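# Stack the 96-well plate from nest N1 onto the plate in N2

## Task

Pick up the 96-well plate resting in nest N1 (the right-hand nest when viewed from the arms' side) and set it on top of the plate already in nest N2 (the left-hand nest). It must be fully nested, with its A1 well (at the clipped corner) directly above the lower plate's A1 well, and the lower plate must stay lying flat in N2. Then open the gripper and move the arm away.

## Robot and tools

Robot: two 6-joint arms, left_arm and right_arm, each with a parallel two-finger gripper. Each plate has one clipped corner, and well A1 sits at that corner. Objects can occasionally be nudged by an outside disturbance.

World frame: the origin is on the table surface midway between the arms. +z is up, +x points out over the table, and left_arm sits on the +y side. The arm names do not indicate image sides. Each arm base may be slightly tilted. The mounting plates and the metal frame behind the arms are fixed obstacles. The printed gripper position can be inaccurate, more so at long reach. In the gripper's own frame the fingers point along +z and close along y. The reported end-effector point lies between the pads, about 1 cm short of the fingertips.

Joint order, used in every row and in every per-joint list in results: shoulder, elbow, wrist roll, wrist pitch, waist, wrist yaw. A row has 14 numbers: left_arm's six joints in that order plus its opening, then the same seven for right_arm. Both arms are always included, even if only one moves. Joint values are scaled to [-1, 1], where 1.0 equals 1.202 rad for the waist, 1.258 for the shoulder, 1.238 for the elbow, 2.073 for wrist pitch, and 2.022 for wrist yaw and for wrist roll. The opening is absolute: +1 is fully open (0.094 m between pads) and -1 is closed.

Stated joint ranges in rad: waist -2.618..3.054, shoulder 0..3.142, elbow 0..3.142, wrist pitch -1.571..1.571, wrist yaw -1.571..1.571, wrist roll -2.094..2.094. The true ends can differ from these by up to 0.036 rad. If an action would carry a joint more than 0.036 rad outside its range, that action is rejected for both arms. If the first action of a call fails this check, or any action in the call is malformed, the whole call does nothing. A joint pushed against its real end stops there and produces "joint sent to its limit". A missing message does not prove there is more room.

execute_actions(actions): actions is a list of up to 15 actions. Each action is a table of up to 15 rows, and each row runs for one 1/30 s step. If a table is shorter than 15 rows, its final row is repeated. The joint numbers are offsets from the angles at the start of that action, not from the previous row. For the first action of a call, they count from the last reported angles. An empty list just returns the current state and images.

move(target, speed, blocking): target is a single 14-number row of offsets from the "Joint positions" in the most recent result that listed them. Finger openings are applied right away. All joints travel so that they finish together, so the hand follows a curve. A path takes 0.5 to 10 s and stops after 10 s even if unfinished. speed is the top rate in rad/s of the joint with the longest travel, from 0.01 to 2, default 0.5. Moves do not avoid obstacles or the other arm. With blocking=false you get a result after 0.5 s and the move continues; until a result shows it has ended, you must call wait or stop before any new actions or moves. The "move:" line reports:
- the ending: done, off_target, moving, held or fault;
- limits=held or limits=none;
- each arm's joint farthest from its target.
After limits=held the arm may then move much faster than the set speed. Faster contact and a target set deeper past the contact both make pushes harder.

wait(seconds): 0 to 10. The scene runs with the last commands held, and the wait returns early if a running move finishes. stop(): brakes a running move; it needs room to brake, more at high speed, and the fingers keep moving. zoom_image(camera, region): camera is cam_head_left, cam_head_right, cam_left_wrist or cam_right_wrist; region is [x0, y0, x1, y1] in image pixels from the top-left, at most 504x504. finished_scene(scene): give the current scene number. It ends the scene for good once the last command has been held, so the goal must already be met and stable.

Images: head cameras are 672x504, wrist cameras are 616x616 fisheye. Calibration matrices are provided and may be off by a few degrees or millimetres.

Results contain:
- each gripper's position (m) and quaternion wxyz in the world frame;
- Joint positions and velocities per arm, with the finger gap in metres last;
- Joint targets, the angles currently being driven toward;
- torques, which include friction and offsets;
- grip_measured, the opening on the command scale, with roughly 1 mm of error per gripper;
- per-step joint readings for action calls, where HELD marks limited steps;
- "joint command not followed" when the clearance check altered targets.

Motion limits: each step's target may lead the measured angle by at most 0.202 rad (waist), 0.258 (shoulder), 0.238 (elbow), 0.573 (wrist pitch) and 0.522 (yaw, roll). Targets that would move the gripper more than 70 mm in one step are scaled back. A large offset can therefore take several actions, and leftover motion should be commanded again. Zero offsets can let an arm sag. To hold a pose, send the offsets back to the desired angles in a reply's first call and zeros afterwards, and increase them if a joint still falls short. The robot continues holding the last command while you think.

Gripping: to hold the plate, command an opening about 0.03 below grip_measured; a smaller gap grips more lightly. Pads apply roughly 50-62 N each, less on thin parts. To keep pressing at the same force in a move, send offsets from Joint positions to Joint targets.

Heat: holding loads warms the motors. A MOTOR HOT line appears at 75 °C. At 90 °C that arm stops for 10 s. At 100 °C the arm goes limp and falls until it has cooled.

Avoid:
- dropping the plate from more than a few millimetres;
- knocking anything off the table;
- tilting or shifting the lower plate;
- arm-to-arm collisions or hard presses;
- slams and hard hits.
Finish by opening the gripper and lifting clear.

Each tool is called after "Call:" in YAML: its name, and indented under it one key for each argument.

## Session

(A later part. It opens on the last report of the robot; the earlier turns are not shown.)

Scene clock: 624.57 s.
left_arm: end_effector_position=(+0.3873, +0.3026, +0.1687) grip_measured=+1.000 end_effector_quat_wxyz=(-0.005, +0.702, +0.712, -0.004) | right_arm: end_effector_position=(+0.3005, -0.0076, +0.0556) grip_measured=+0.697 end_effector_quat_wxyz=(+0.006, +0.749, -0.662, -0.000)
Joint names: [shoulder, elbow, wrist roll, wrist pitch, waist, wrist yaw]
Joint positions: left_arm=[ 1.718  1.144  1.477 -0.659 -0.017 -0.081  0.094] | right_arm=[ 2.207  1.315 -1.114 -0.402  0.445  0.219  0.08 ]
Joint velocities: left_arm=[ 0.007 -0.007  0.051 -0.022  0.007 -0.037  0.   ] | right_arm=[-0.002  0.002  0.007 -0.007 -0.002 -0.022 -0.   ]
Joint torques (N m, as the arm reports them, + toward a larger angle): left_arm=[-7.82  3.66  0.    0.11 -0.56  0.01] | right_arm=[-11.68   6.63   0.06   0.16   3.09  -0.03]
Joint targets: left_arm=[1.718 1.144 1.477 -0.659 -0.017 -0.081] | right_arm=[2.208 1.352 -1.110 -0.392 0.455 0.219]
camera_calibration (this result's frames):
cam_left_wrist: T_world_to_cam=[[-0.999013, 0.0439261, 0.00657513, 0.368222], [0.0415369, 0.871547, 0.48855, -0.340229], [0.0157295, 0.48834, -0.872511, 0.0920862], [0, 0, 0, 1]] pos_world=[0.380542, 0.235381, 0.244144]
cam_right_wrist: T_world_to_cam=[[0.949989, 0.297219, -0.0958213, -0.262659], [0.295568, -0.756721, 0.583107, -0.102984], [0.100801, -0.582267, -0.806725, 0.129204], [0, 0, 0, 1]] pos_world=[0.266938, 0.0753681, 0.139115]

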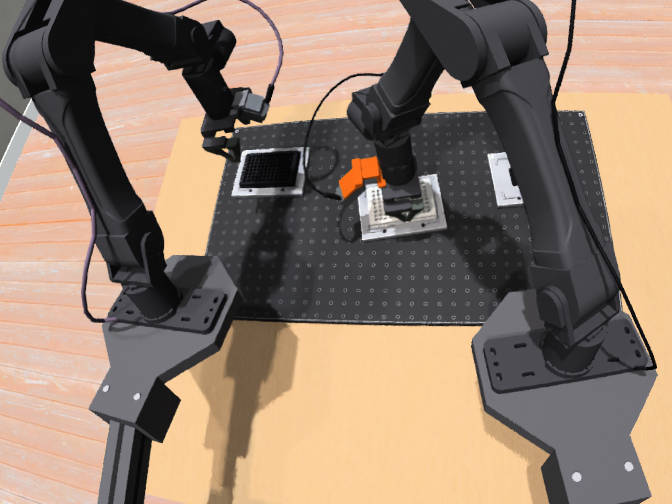

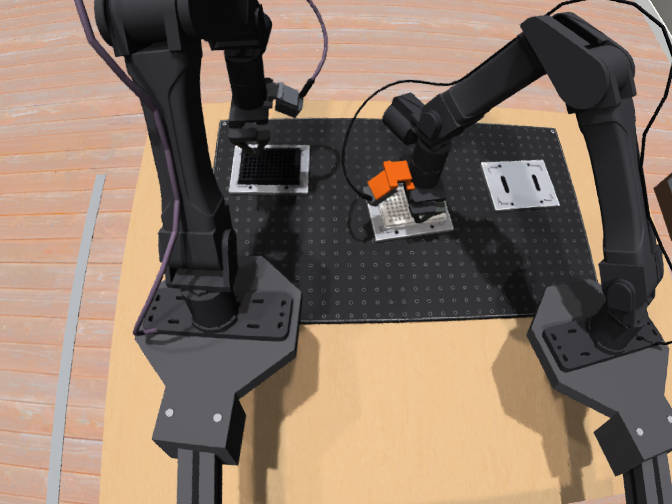

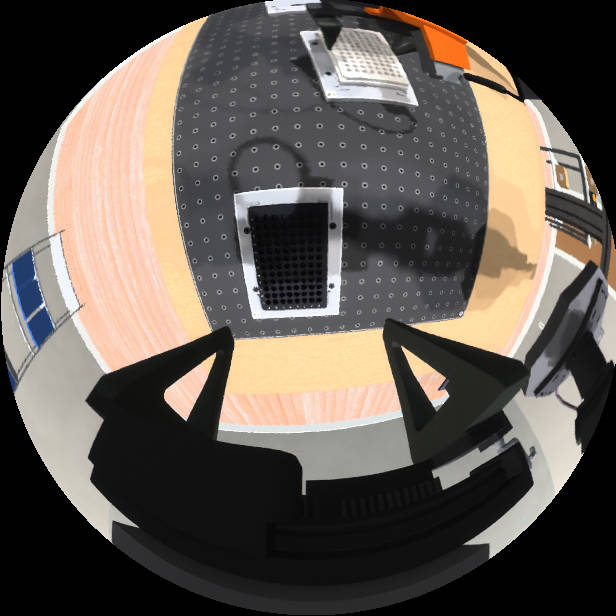

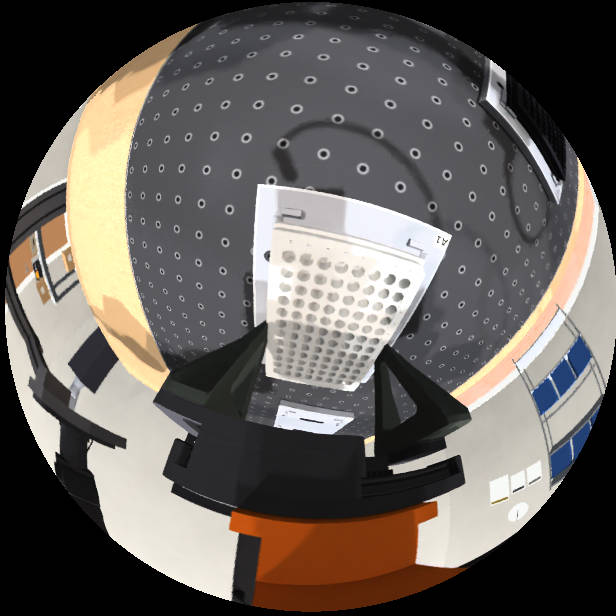

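Call:
execute_actions:
  actions:
    - [[0,0,0,0,0,0,1,0.001,0.040,0.002,0.005,0.008,0,0.665]]

Call:
zoom_image:
  camera: "cam_right_wrist"
  region: [240, 180, 470, 350]

Scene clock: 627.50 s.
left_arm: end_effector_position=(+0.3873, +0.3026, +0.1687) grip_measured=+1.000 end_effector_quat_wxyz=(-0.005, +0.702, +0.712, -0.004) | right_arm: end_effector_position=(+0.3094, -0.0024, +0.0578) grip_measured=+0.697 end_effector_quat_wxyz=(-0.005, +0.748, -0.664, +0.003)
Joint names: [shoulder, elbow, wrist roll, wrist pitch, waist, wrist yaw]
Joint positions: left_arm=[ 1.718  1.144  1.477 -0.659 -0.017 -0.081  0.094] | right_arm=[ 2.21   1.337 -1.114 -0.398  0.445  0.219  0.08 ]
Joint velocities: left_arm=[-0.022 -0.017  0.051 -0.022 -0.007 -0.022  0.   ] | right_arm=[ 0.017  0.012  0.081 -0.022  0.022  0.022 -0.001]
Joint torques (N m, as the arm reports them, + toward a larger angle): left_arm=[-7.82  3.67  0.    0.11 -0.57  0.01] | right_arm=[-12.08   5.89   0.05   0.16   3.1   -0.03]
Joint targets: left_arm=[1.718 1.144 1.477 -0.659 -0.017 -0.081] | right_arm=[2.208 1.364 -1.110 -0.392 0.455 0.219]
Step readings (joint positions):
0: left_arm=[1.718 1.144 1.477 -0.659 -0.017 -0.081] | right_arm=[2.207 1.315 -1.114 -0.402 0.445 0.219]
1: left_arm=[1.718 1.144 1.477 -0.659 -0.017 -0.081] | right_arm=[2.207 1.317 -1.114 -0.403 0.445 0.219]
2: left_arm=[1.718 1.144 1.477 -0.659 -0.017 -0.081] | right_arm=[2.209 1.321 -1.114 -0.404 0.445 0.219]
4: left_arm=[1.718 1.144 1.477 -0.659 -0.017 -0.081] | right_arm=[2.210 1.331 -1.114 -0.402 0.445 0.219]
8: left_arm=[1.718 1.144 1.477 -0.659 -0.017 -0.081] | right_arm=[2.210 1.337 -1.114 -0.398 0.445 0.219]
15: Joint positions above
camera_calibration (this result's frames):
cam_left_wrist: T_world_to_cam=[[-0.999013, 0.0439261, 0.00657513, 0.368222], [0.0415369, 0.871547, 0.48855, -0.340229], [0.0157295, 0.48834, -0.872511, 0.0920862], [0, 0, 0, 1]] pos_world=[0.380542, 0.235381, 0.244144]
cam_right_wrist: T_world_to_cam=[[0.953129, 0.293455, -0.0736805, -0.274609], [0.280456, -0.765513, 0.57908, -0.0981033], [0.113531, -0.572602, -0.811935, 0.129508], [0, 0, 0, 1]] pos_world=[0.274548, 0.0796428, 0.141729]

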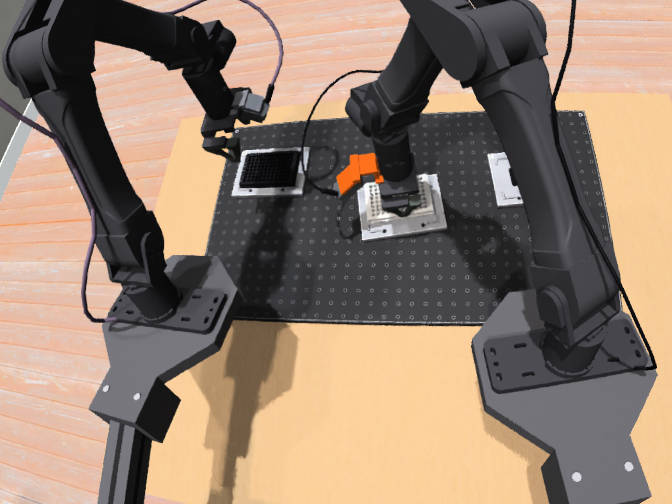

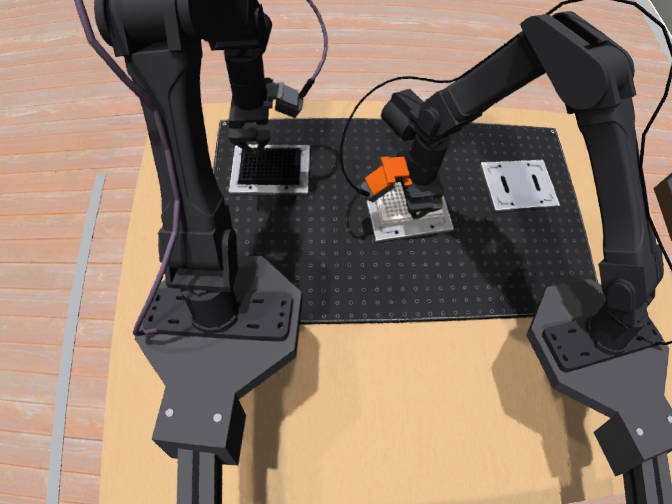

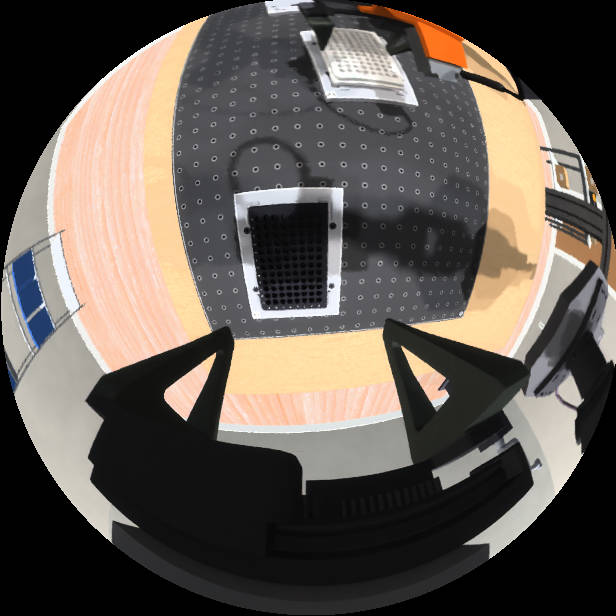

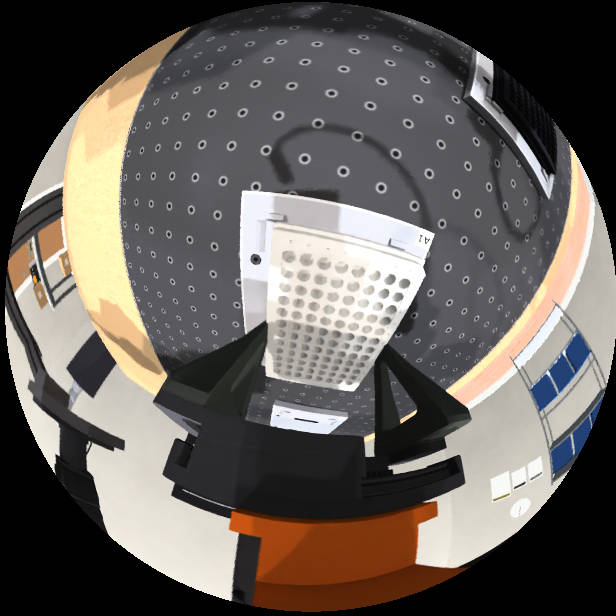

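Region (240, 180, 470, 350) of cam_right_wrist's 616x616 image, scaled by 2.191, with more detail than that image has; it fills the top 373 rows of this view, and the rest is white.

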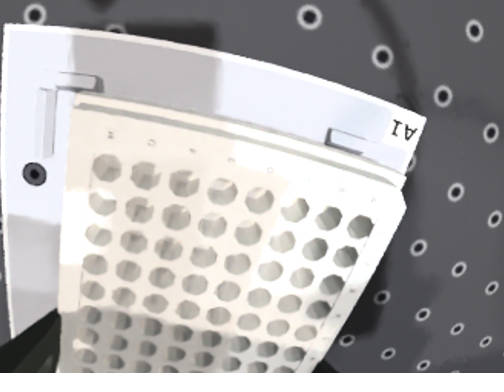

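Call:
execute_actions:
  actions:
    - [[0,0,0,0,0,0,1,-0.001,-0.022,0.002,0.003,0.008,0,0.665]]

Call:
zoom_image:
  camera: "cam_right_wrist"
  region: [240, 180, 470, 350]

Scene clock: 630.87 s.
left_arm: end_effector_position=(+0.3873, +0.3026, +0.1687) grip_measured=+1.000 end_effector_quat_wxyz=(-0.005, +0.702, +0.712, -0.004) | right_arm: end_effector_position=(+0.3094, -0.0024, +0.0578) grip_measured=+0.697 end_effector_quat_wxyz=(-0.005, +0.748, -0.664, +0.003)
Joint names: [shoulder, elbow, wrist roll, wrist pitch, waist, wrist yaw]
Joint positions: left_arm=[ 1.718  1.144  1.477 -0.659 -0.017 -0.081  0.094] | right_arm=[ 2.21   1.337 -1.114 -0.398  0.445  0.219  0.08 ]
Joint velocities: left_arm=[-0.002 -0.017 -0.11  -0.022 -0.012 -0.007  0.   ] | right_arm=[ 0.007 -0.002 -0.022 -0.051  0.007  0.022  0.   ]
Joint torques (N m, as the arm reports them, + toward a larger angle): left_arm=[-7.82  3.67  0.    0.12 -0.57  0.01] | right_arm=[-12.08   1.77   0.06   0.15   3.12  -0.03]
Joint targets: left_arm=[1.718 1.144 1.477 -0.659 -0.017 -0.081] | right_arm=[2.209 1.310 -1.110 -0.392 0.455 0.219]
Step readings (joint positions):
0: left_arm=[1.718 1.144 1.477 -0.659 -0.017 -0.081] | right_arm=[2.210 1.337 -1.114 -0.398 0.445 0.219]
1: left_arm=[1.718 1.144 1.477 -0.659 -0.017 -0.081] | right_arm=[2.210 1.337 -1.114 -0.398 0.445 0.219]
2: left_arm=[1.718 1.144 1.477 -0.659 -0.017 -0.081] | right_arm=[2.210 1.337 -1.114 -0.398 0.445 0.219]
4: left_arm=[1.718 1.144 1.477 -0.659 -0.017 -0.081] | right_arm=[2.210 1.337 -1.114 -0.398 0.445 0.219]
8: left_arm=[1.718 1.144 1.477 -0.659 -0.017 -0.081] | right_arm=[2.210 1.337 -1.114 -0.398 0.445 0.219]
15: Joint positions above
camera_calibration (this result's frames):
cam_left_wrist: T_world_to_cam=[[-0.999013, 0.0439261, 0.00657513, 0.368222], [0.0415369, 0.871547, 0.48855, -0.340229], [0.0157295, 0.48834, -0.872511, 0.0920862], [0, 0, 0, 1]] pos_world=[0.380542, 0.235381, 0.244144]
cam_right_wrist: T_world_to_cam=[[0.953129, 0.293455, -0.0736805, -0.274609], [0.280456, -0.765513, 0.57908, -0.0981033], [0.113531, -0.572602, -0.811935, 0.129508], [0, 0, 0, 1]] pos_world=[0.274548, 0.0796428, 0.141729]

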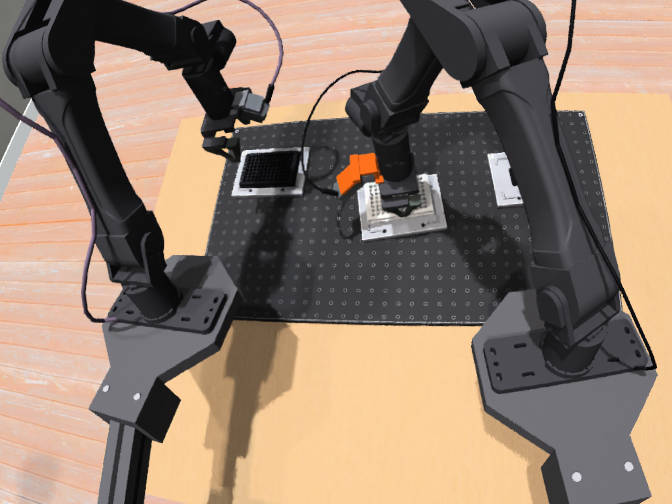

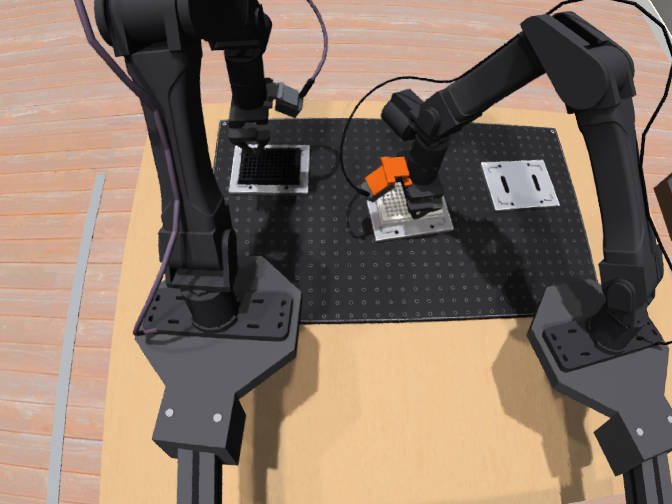

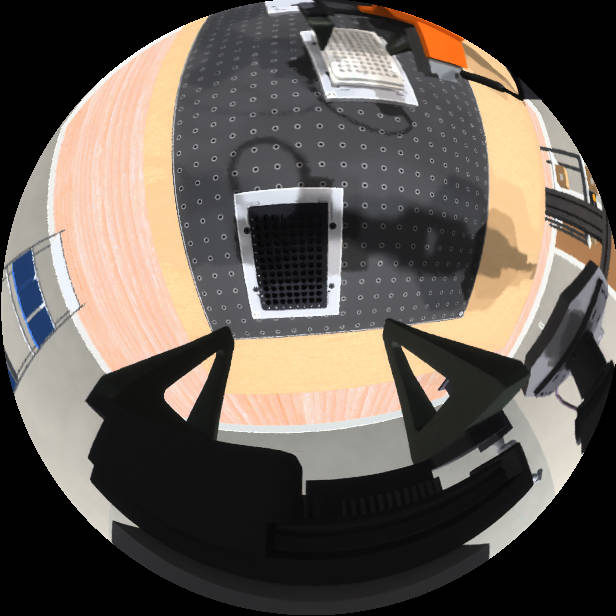

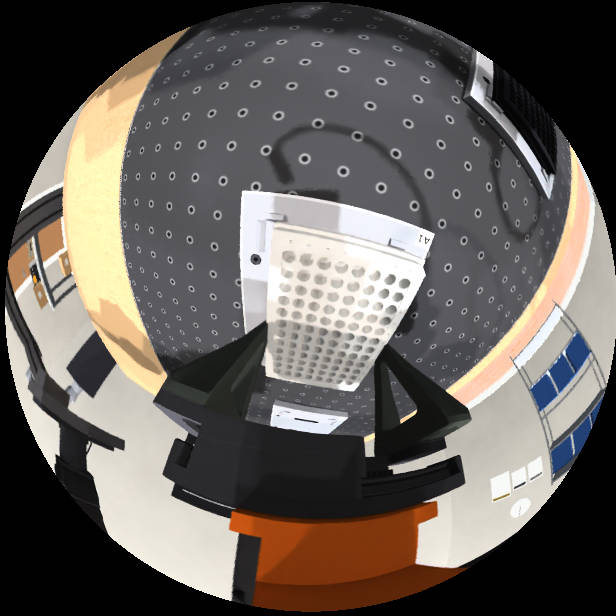

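Region (240, 180, 470, 350) of cam_right_wrist's 616x616 image, scaled by 2.191, with more detail than that image has; it fills the top 373 rows of this view, and the rest is white.

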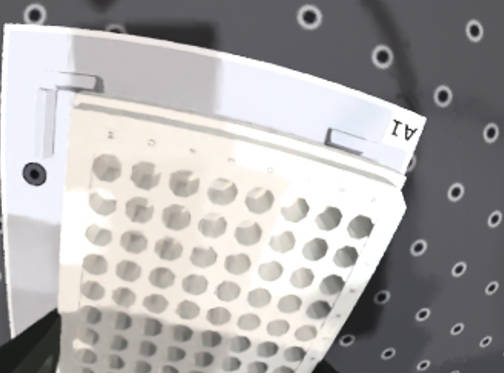

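Call:
execute_actions:
  actions:
    - [[0,0,0,0,0,0,1,-0.001,0,0.002,-0.0235,0.008,0,0.665]]

Call:
zoom_image:
  camera: "cam_right_wrist"
  region: [240, 180, 470, 350]

Scene clock: 662.07 s.
left_arm: end_effector_position=(+0.3873, +0.3026, +0.1687) grip_measured=+1.000 end_effector_quat_wxyz=(-0.005, +0.702, +0.712, -0.004) | right_arm: end_effector_position=(+0.3030, -0.0066, +0.0579) grip_measured=+0.697 end_effector_quat_wxyz=(+0.009, +0.750, -0.662, -0.001)
Joint names: [shoulder, elbow, wrist roll, wrist pitch, waist, wrist yaw]
Joint positions: left_arm=[ 1.718  1.144  1.477 -0.659 -0.017 -0.081  0.094] | right_arm=[ 2.21   1.337 -1.114 -0.429  0.445  0.219  0.08 ]
Joint velocities: left_arm=[-0.017 -0.017 -0.022 -0.095 -0.002  0.051  0.   ] | right_arm=[-0.002  0.002  0.037 -0.007 -0.007  0.037  0.   ]
Joint torques (N m, as the arm reports them, + toward a larger angle): left_arm=[-7.82  3.66  0.    0.12 -0.56  0.01] | right_arm=[-12.02   3.83   0.05  -0.01   3.08  -0.03]
Joint targets: left_arm=[1.718 1.144 1.477 -0.659 -0.017 -0.081] | right_arm=[2.209 1.337 -1.110 -0.447 0.455 0.219]
Step readings (joint positions):
0: left_arm=[1.718 1.144 1.477 -0.659 -0.017 -0.081] | right_arm=[2.210 1.337 -1.114 -0.398 0.445 0.219]
1: left_arm=[1.718 1.144 1.477 -0.659 -0.017 -0.081] | right_arm=[2.210 1.337 -1.114 -0.401 0.445 0.219]
2: left_arm=[1.718 1.144 1.477 -0.659 -0.017 -0.081] | right_arm=[2.210 1.337 -1.114 -0.405 0.445 0.219]
4: left_arm=[1.718 1.144 1.477 -0.659 -0.017 -0.081] | right_arm=[2.210 1.337 -1.114 -0.415 0.445 0.219]
8: left_arm=[1.718 1.144 1.477 -0.659 -0.017 -0.081] | right_arm=[2.210 1.337 -1.114 -0.425 0.445 0.219]
15: Joint positions above
camera_calibration (this result's frames):
cam_left_wrist: T_world_to_cam=[[-0.999013, 0.0439261, 0.00657513, 0.368222], [0.0415369, 0.871547, 0.48855, -0.340229], [0.0157295, 0.48834, -0.872511, 0.0920862], [0, 0, 0, 1]] pos_world=[0.380542, 0.235381, 0.244144]
cam_right_wrist: T_world_to_cam=[[0.948881, 0.29837, -0.10296, -0.264267], [0.300449, -0.753857, 0.58432, -0.105809], [0.0967266, -0.585384, -0.804966, 0.13247], [0, 0, 0, 1]] pos_world=[0.269734, 0.0766302, 0.141251]

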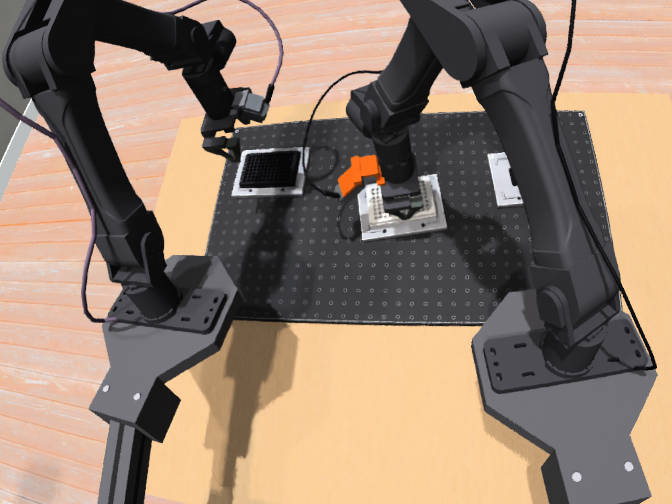

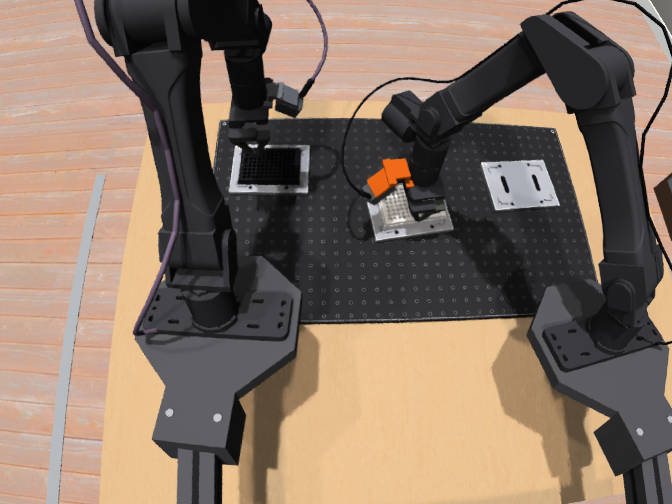

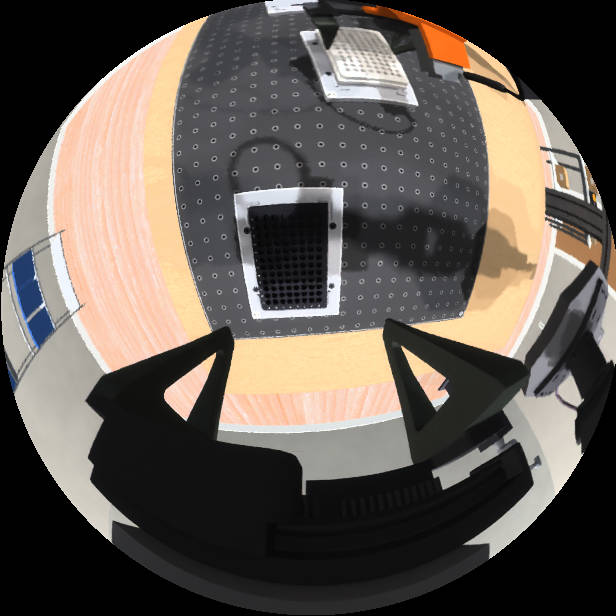

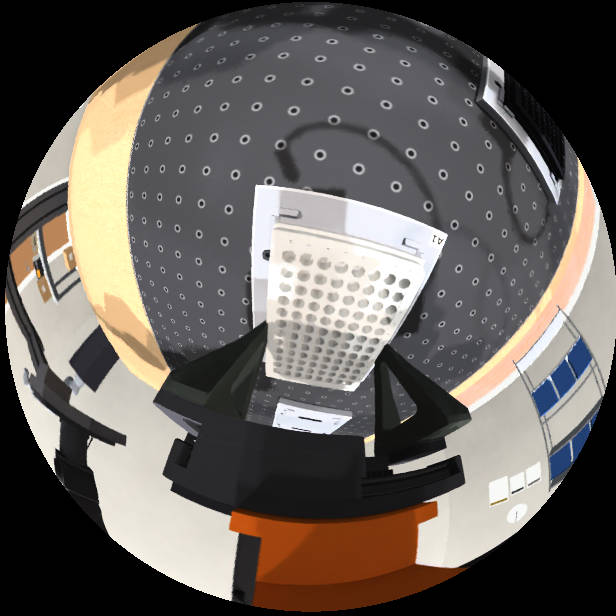

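Region (240, 180, 470, 350) of cam_right_wrist's 616x616 image, scaled by 2.191, with more detail than that image has; it fills the top 373 rows of this view, and the rest is white.

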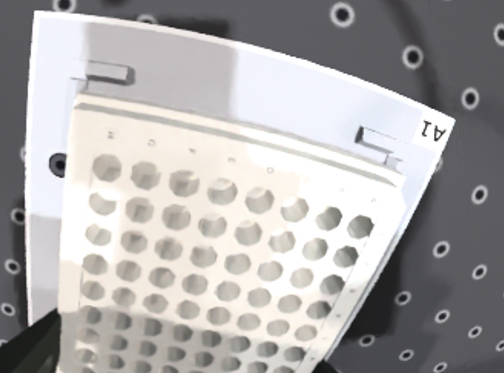

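Call:
execute_actions:
  actions:
    - [[0,0,0,0,0,0,1,0.003,0,0.002,0.004,0.008,0,0.665],[0,0,0,0,0,0,1,0.005,0,0.002,0.007,0.008,0,0.665],[0,0,0,0,0,0,1,0.007,0,0.002,0.009,0.008,0,0.665],[0,0,0,0,0,0,1,0.0095,0,0.002,0.011,0.008,0,0.665]]

Call:
zoom_image:
  camera: "cam_right_wrist"
  region: [240, 180, 470, 350]

Scene clock: 667.43 s.
left_arm: end_effector_position=(+0.3873, +0.3026, +0.1687) grip_measured=+1.000 end_effector_quat_wxyz=(-0.005, +0.702, +0.712, -0.004) | right_arm: end_effector_position=(+0.3015, -0.0063, +0.0533) grip_measured=+0.697 end_effector_quat_wxyz=(+0.010, +0.750, -0.661, -0.002)
Joint names: [shoulder, elbow, wrist roll, wrist pitch, waist, wrist yaw]
Joint positions: left_arm=[ 1.718  1.144  1.477 -0.659 -0.017 -0.081  0.094] | right_arm=[ 2.223  1.337 -1.114 -0.418  0.445  0.219  0.08 ]
Joint velocities: left_arm=[ 0.002  0.007 -0.007 -0.168 -0.007 -0.066  0.   ] | right_arm=[-0.007 -0.012 -0.037 -0.066  0.012  0.022  0.001]
Joint torques (N m, as the arm reports them, + toward a larger angle): left_arm=[-7.82  3.66  0.    0.11 -0.57  0.01] | right_arm=[-11.93   3.76   0.04   0.13   3.11  -0.03]
Joint targets: left_arm=[1.718 1.144 1.477 -0.659 -0.017 -0.081] | right_arm=[2.222 1.337 -1.110 -0.407 0.455 0.219]
Step readings (joint positions):
0: left_arm=[1.718 1.144 1.477 -0.659 -0.017 -0.081] | right_arm=[2.210 1.337 -1.114 -0.430 0.445 0.219]
1: left_arm=[1.718 1.144 1.477 -0.659 -0.017 -0.081] | right_arm=[2.210 1.337 -1.114 -0.430 0.445 0.219]
2: left_arm=[1.718 1.144 1.477 -0.659 -0.017 -0.081] | right_arm=[2.210 1.337 -1.114 -0.430 0.445 0.219]
4: left_arm=[1.718 1.144 1.477 -0.659 -0.017 -0.081] | right_arm=[2.212 1.337 -1.114 -0.426 0.445 0.219]
8: left_arm=[1.718 1.144 1.477 -0.659 -0.017 -0.081] | right_arm=[2.220 1.337 -1.114 -0.420 0.445 0.219]
15: Joint positions above
camera_calibration (this result's frames):
cam_left_wrist: T_world_to_cam=[[-0.999013, 0.0439261, 0.00657513, 0.368222], [0.0415369, 0.871547, 0.48855, -0.340229], [0.0157295, 0.48834, -0.872511, 0.0920862], [0, 0, 0, 1]] pos_world=[0.380542, 0.235381, 0.244144]
cam_right_wrist: T_world_to_cam=[[0.948596, 0.298653, -0.104744, -0.263287], [0.30167, -0.75314, 0.584616, -0.102866], [0.0957106, -0.586163, -0.80452, 0.129348], [0, 0, 0, 1]] pos_world=[0.268404, 0.0769782, 0.136622]

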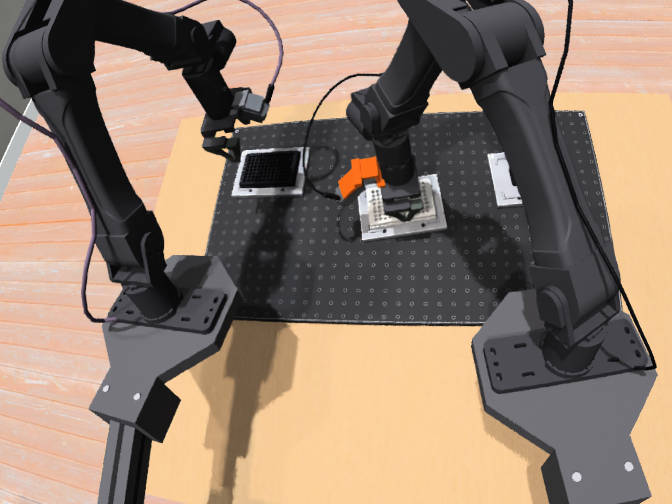

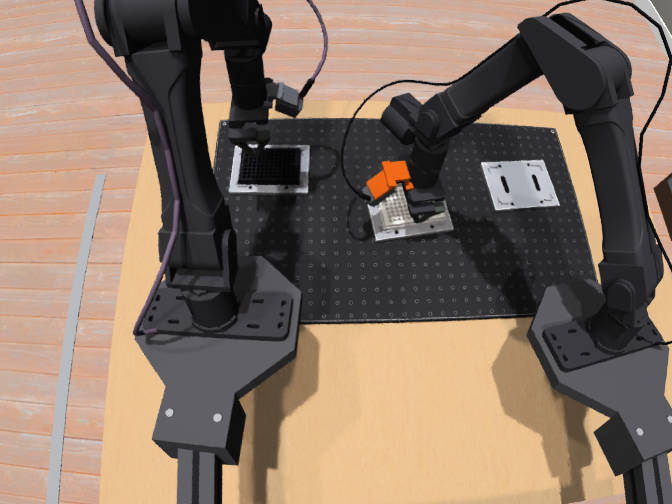

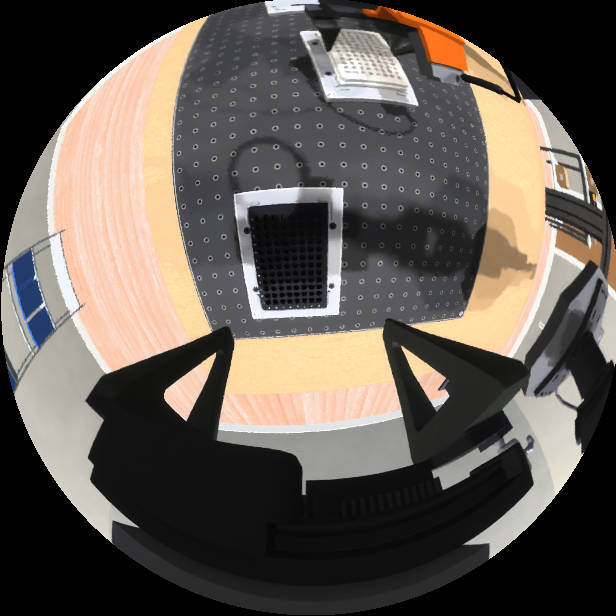

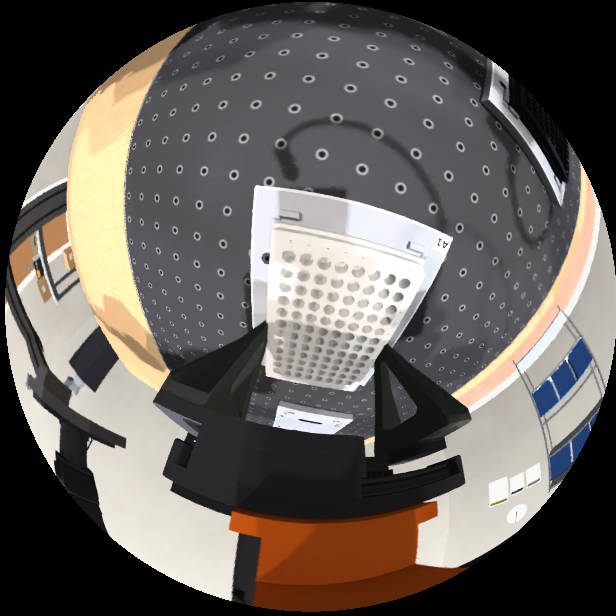

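Region (240, 180, 470, 350) of cam_right_wrist's 616x616 image, scaled by 2.191, with more detail than that image has; it fills the top 373 rows of this view, and the rest is white.

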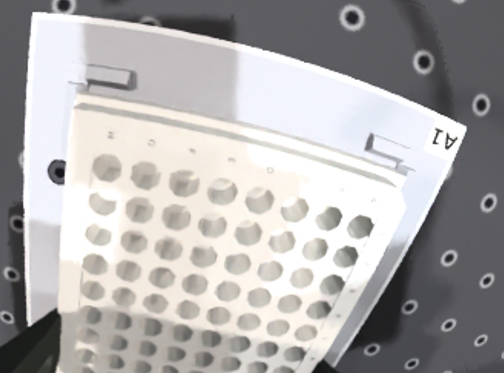

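Call:
execute_actions:
  actions:
    - [[0,0,0,0,0,0,1,0,0,0.002,0.007,0.008,0,0.665],[0,0,0,0,0,0,1,0,0,0.009,0.009,0.008,0,0.665],[0,0,0,0,0,0,1,0,0,0.002,0.010,0.008,0,0.665],[0,0,0,0,0,0,1,0.001,0,0.002,0.011,0.008,0,0.665],[0,0,0,0,0,0,1,0.002,0,0.002,0.012,0.008,0,0.665],[0,0,0,0,0,0,1,0.003,0,0.002,0.013,0.008,0,0.665],[0,0,0,0,0,0,1,0.004,0,0.002,0.014,0.008,0,0.665],[0,0,0,0,0,0,1,0.005,0,0.002,0.0145,0.008,0,0.665],[0,0,0,0,0,0,1,0.006,0,0.002,0.015,0.008,0,0.665]]

Call:
zoom_image:
  camera: "cam_right_wrist"
  region: [240, 180, 470, 350]

Scene clock: 679.90 s.
left_arm: end_effector_position=(+0.3873, +0.3026, +0.1687) grip_measured=+1.000 end_effector_quat_wxyz=(-0.005, +0.702, +0.712, -0.004) | right_arm: end_effector_position=(+0.3019, -0.0054, +0.0507) grip_measured=+0.697 end_effector_quat_wxyz=(+0.008, +0.749, -0.663, -0.001)
Joint names: [shoulder, elbow, wrist roll, wrist pitch, waist, wrist yaw]
Joint positions: left_arm=[ 1.718  1.144  1.477 -0.659 -0.017 -0.081  0.094] | right_arm=[ 2.23   1.337 -1.111 -0.406  0.445  0.219  0.08 ]
Joint velocities: left_arm=[-0.002  0.002  0.007 -0.007  0.007 -0.007  0.   ] | right_arm=[ 0.017 -0.007  0.037  0.022 -0.022  0.007 -0.   ]
Joint torques (N m, as the arm reports them, + toward a larger angle): left_arm=[-7.81  3.67  0.    0.12 -0.57  0.01] | right_arm=[-11.78   3.56   0.02   0.27   3.08  -0.01]
Joint targets: left_arm=[1.718 1.144 1.477 -0.659 -0.017 -0.081] | right_arm=[2.230 1.337 -1.110 -0.387 0.455 0.219]
Step readings (joint positions):
0: left_arm=[1.718 1.144 1.477 -0.659 -0.017 -0.081] | right_arm=[2.223 1.337 -1.114 -0.417 0.445 0.219]
1: left_arm=[1.718 1.144 1.477 -0.659 -0.017 -0.081] | right_arm=[2.223 1.337 -1.114 -0.417 0.445 0.219]
2: left_arm=[1.718 1.144 1.477 -0.659 -0.017 -0.081] | right_arm=[2.223 1.337 -1.112 -0.416 0.445 0.219]
4: left_arm=[1.718 1.144 1.477 -0.659 -0.017 -0.081] | right_arm=[2.223 1.337 -1.111 -0.413 0.445 0.219]
8: left_arm=[1.718 1.144 1.477 -0.659 -0.017 -0.081] | right_arm=[2.223 1.337 -1.111 -0.410 0.445 0.219]
15: Joint positions above
camera_calibration (this result's frames):
cam_left_wrist: T_world_to_cam=[[-0.999013, 0.0439261, 0.00657513, 0.368222], [0.0415369, 0.871547, 0.48855, -0.340229], [0.0157295, 0.48834, -0.872511, 0.0920862], [0, 0, 0, 1]] pos_world=[0.380542, 0.235381, 0.244144]
cam_right_wrist: T_world_to_cam=[[0.950011, 0.295738, -0.10009, -0.26491], [0.296753, -0.75567, 0.583867, -0.0992503], [0.0970367, -0.584382, -0.805656, 0.127445], [0, 0, 0, 1]] pos_world=[0.268754, 0.0778199, 0.134111]

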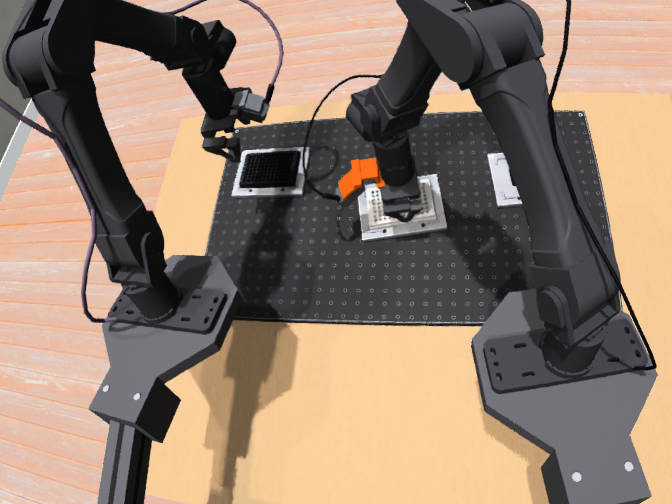

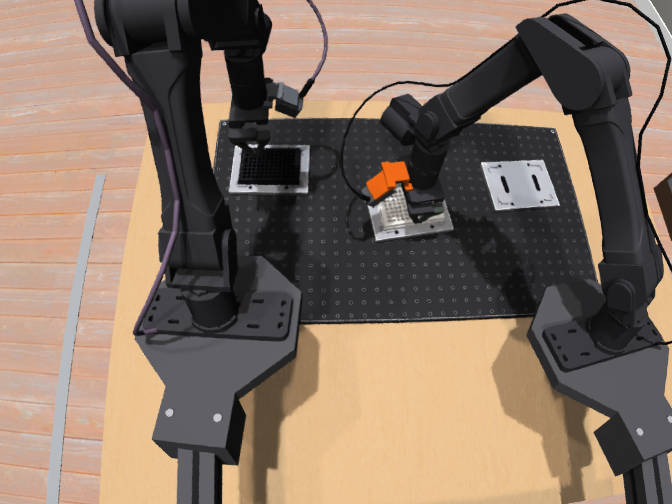

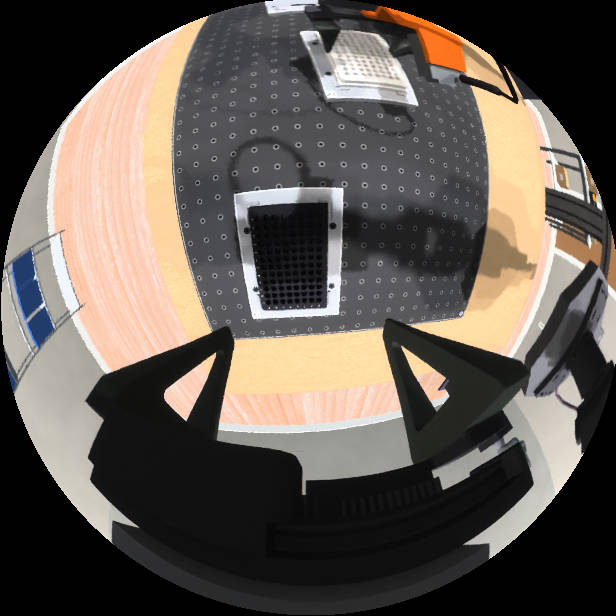

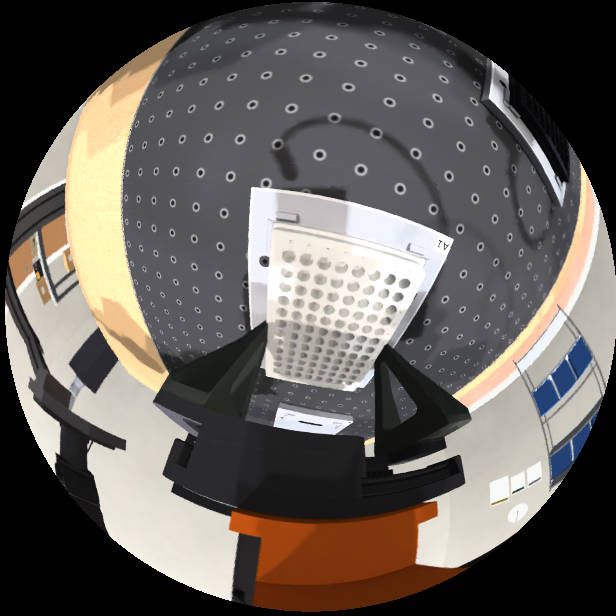

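Region (240, 180, 470, 350) of cam_right_wrist's 616x616 image, scaled by 2.191, with more detail than that image has; it fills the top 373 rows of this view, and the rest is white.

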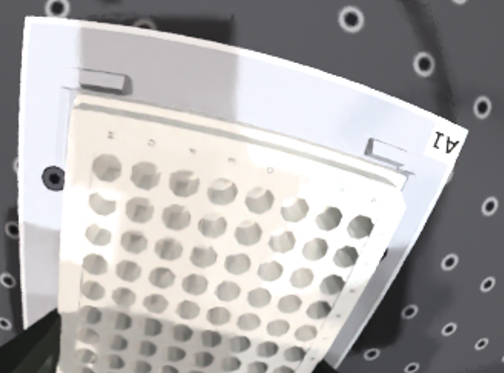

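Call:
execute_actions:
  actions:
    - [[0,0,0,0,0,0,1,0.001,0,0,0.006,0.008,0,0.665],[0,0,0,0,0,0,1,0.002,0,0,0.006,0.008,0,0.665],[0,0,0,0,0,0,1,0.003,0,0,0.006,0.008,0,0.665],[0,0,0,0,0,0,1,0.004,0,0,0.006,0.008,0,0.665]]

Call:
zoom_image:
  camera: "cam_right_wrist"
  region: [240, 180, 470, 350]

Scene clock: 685.70 s.
left_arm: end_effector_position=(+0.3873, +0.3026, +0.1687) grip_measured=+1.000 end_effector_quat_wxyz=(-0.005, +0.702, +0.712, -0.004) | right_arm: end_effector_position=(+0.3020, -0.0053, +0.0505) grip_measured=+0.697 end_effector_quat_wxyz=(+0.008, +0.749, -0.663, -0.001)
Joint names: [shoulder, elbow, wrist roll, wrist pitch, waist, wrist yaw]
Joint positions: left_arm=[ 1.718  1.144  1.477 -0.659 -0.017 -0.081  0.094] | right_arm=[ 2.23   1.337 -1.111 -0.405  0.445  0.219  0.08 ]
Joint velocities: left_arm=[-0.022 -0.022  0.007 -0.007 -0.002  0.095  0.   ] | right_arm=[-0.017  0.022 -0.007 -0.037 -0.012 -0.022 -0.   ]
Joint torques (N m, as the arm reports them, + toward a larger angle): left_arm=[-7.82  3.66  0.    0.11 -0.57  0.01] | right_arm=[-11.5    3.72   0.01   0.16   3.13  -0.02]
Joint targets: left_arm=[1.718 1.144 1.477 -0.659 -0.017 -0.081] | right_arm=[2.235 1.337 -1.111 -0.394 0.455 0.219]
Step readings (joint positions):
0: left_arm=[1.718 1.144 1.477 -0.659 -0.017 -0.081] | right_arm=[2.230 1.337 -1.111 -0.405 0.445 0.219]
1: left_arm=[1.718 1.144 1.477 -0.659 -0.017 -0.081] | right_arm=[2.230 1.337 -1.111 -0.405 0.445 0.219]
2: left_arm=[1.718 1.144 1.477 -0.659 -0.017 -0.081] | right_arm=[2.230 1.337 -1.111 -0.405 0.445 0.219]
4: left_arm=[1.718 1.144 1.477 -0.659 -0.017 -0.081] | right_arm=[2.230 1.337 -1.111 -0.405 0.445 0.219]
8: left_arm=[1.718 1.144 1.477 -0.659 -0.017 -0.081] | right_arm=[2.230 1.337 -1.111 -0.405 0.445 0.219]
15: Joint positions above
camera_calibration (this result's frames):
cam_left_wrist: T_world_to_cam=[[-0.999013, 0.0439261, 0.00657513, 0.368222], [0.0415369, 0.871547, 0.48855, -0.340229], [0.0157295, 0.48834, -0.872511, 0.0920862], [0, 0, 0, 1]] pos_world=[0.380542, 0.235381, 0.244144]
cam_right_wrist: T_world_to_cam=[[0.950067, 0.29568, -0.0997329, -0.265022], [0.296509, -0.755813, 0.583806, -0.0990583], [0.0972404, -0.584226, -0.805744, 0.127312], [0, 0, 0, 1]] pos_world=[0.26878, 0.0778714, 0.133981]

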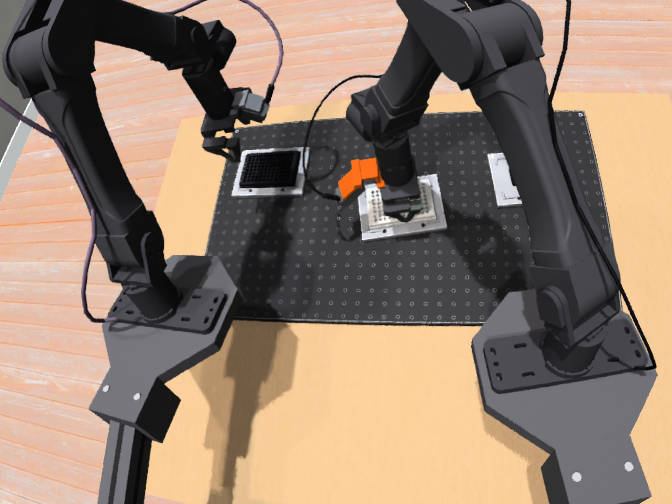

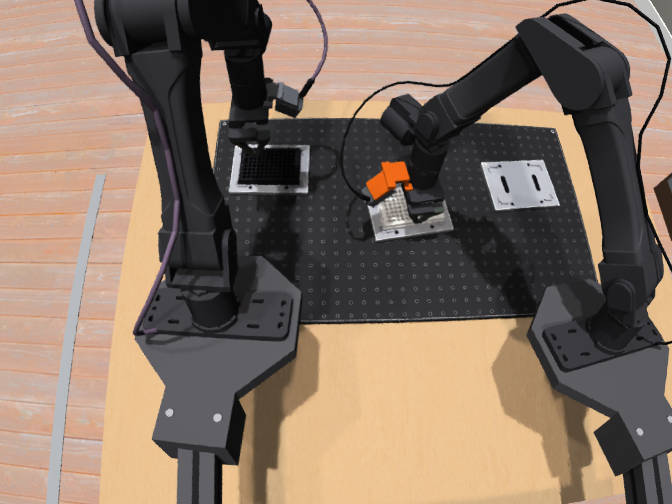

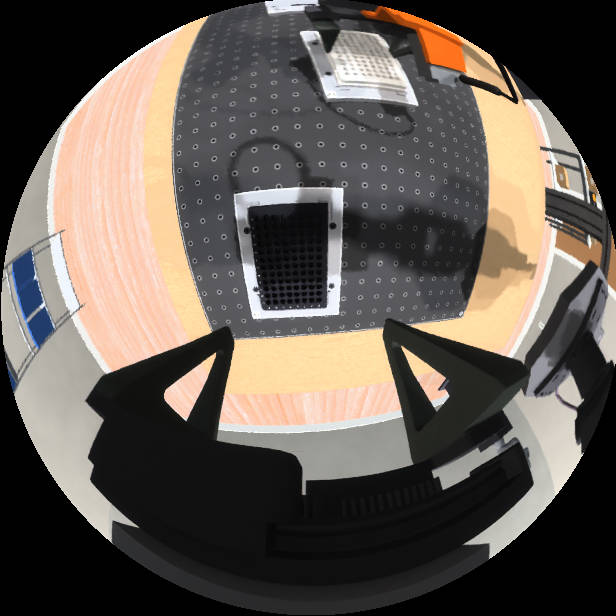

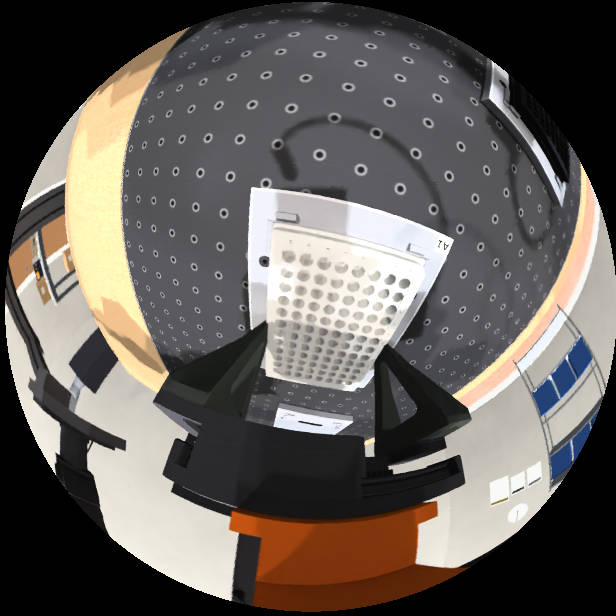

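Region (240, 180, 470, 350) of cam_right_wrist's 616x616 image, scaled by 2.191, with more detail than that image has; it fills the top 373 rows of this view, and the rest is white.

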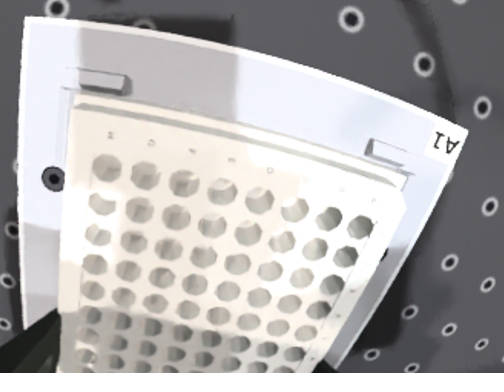

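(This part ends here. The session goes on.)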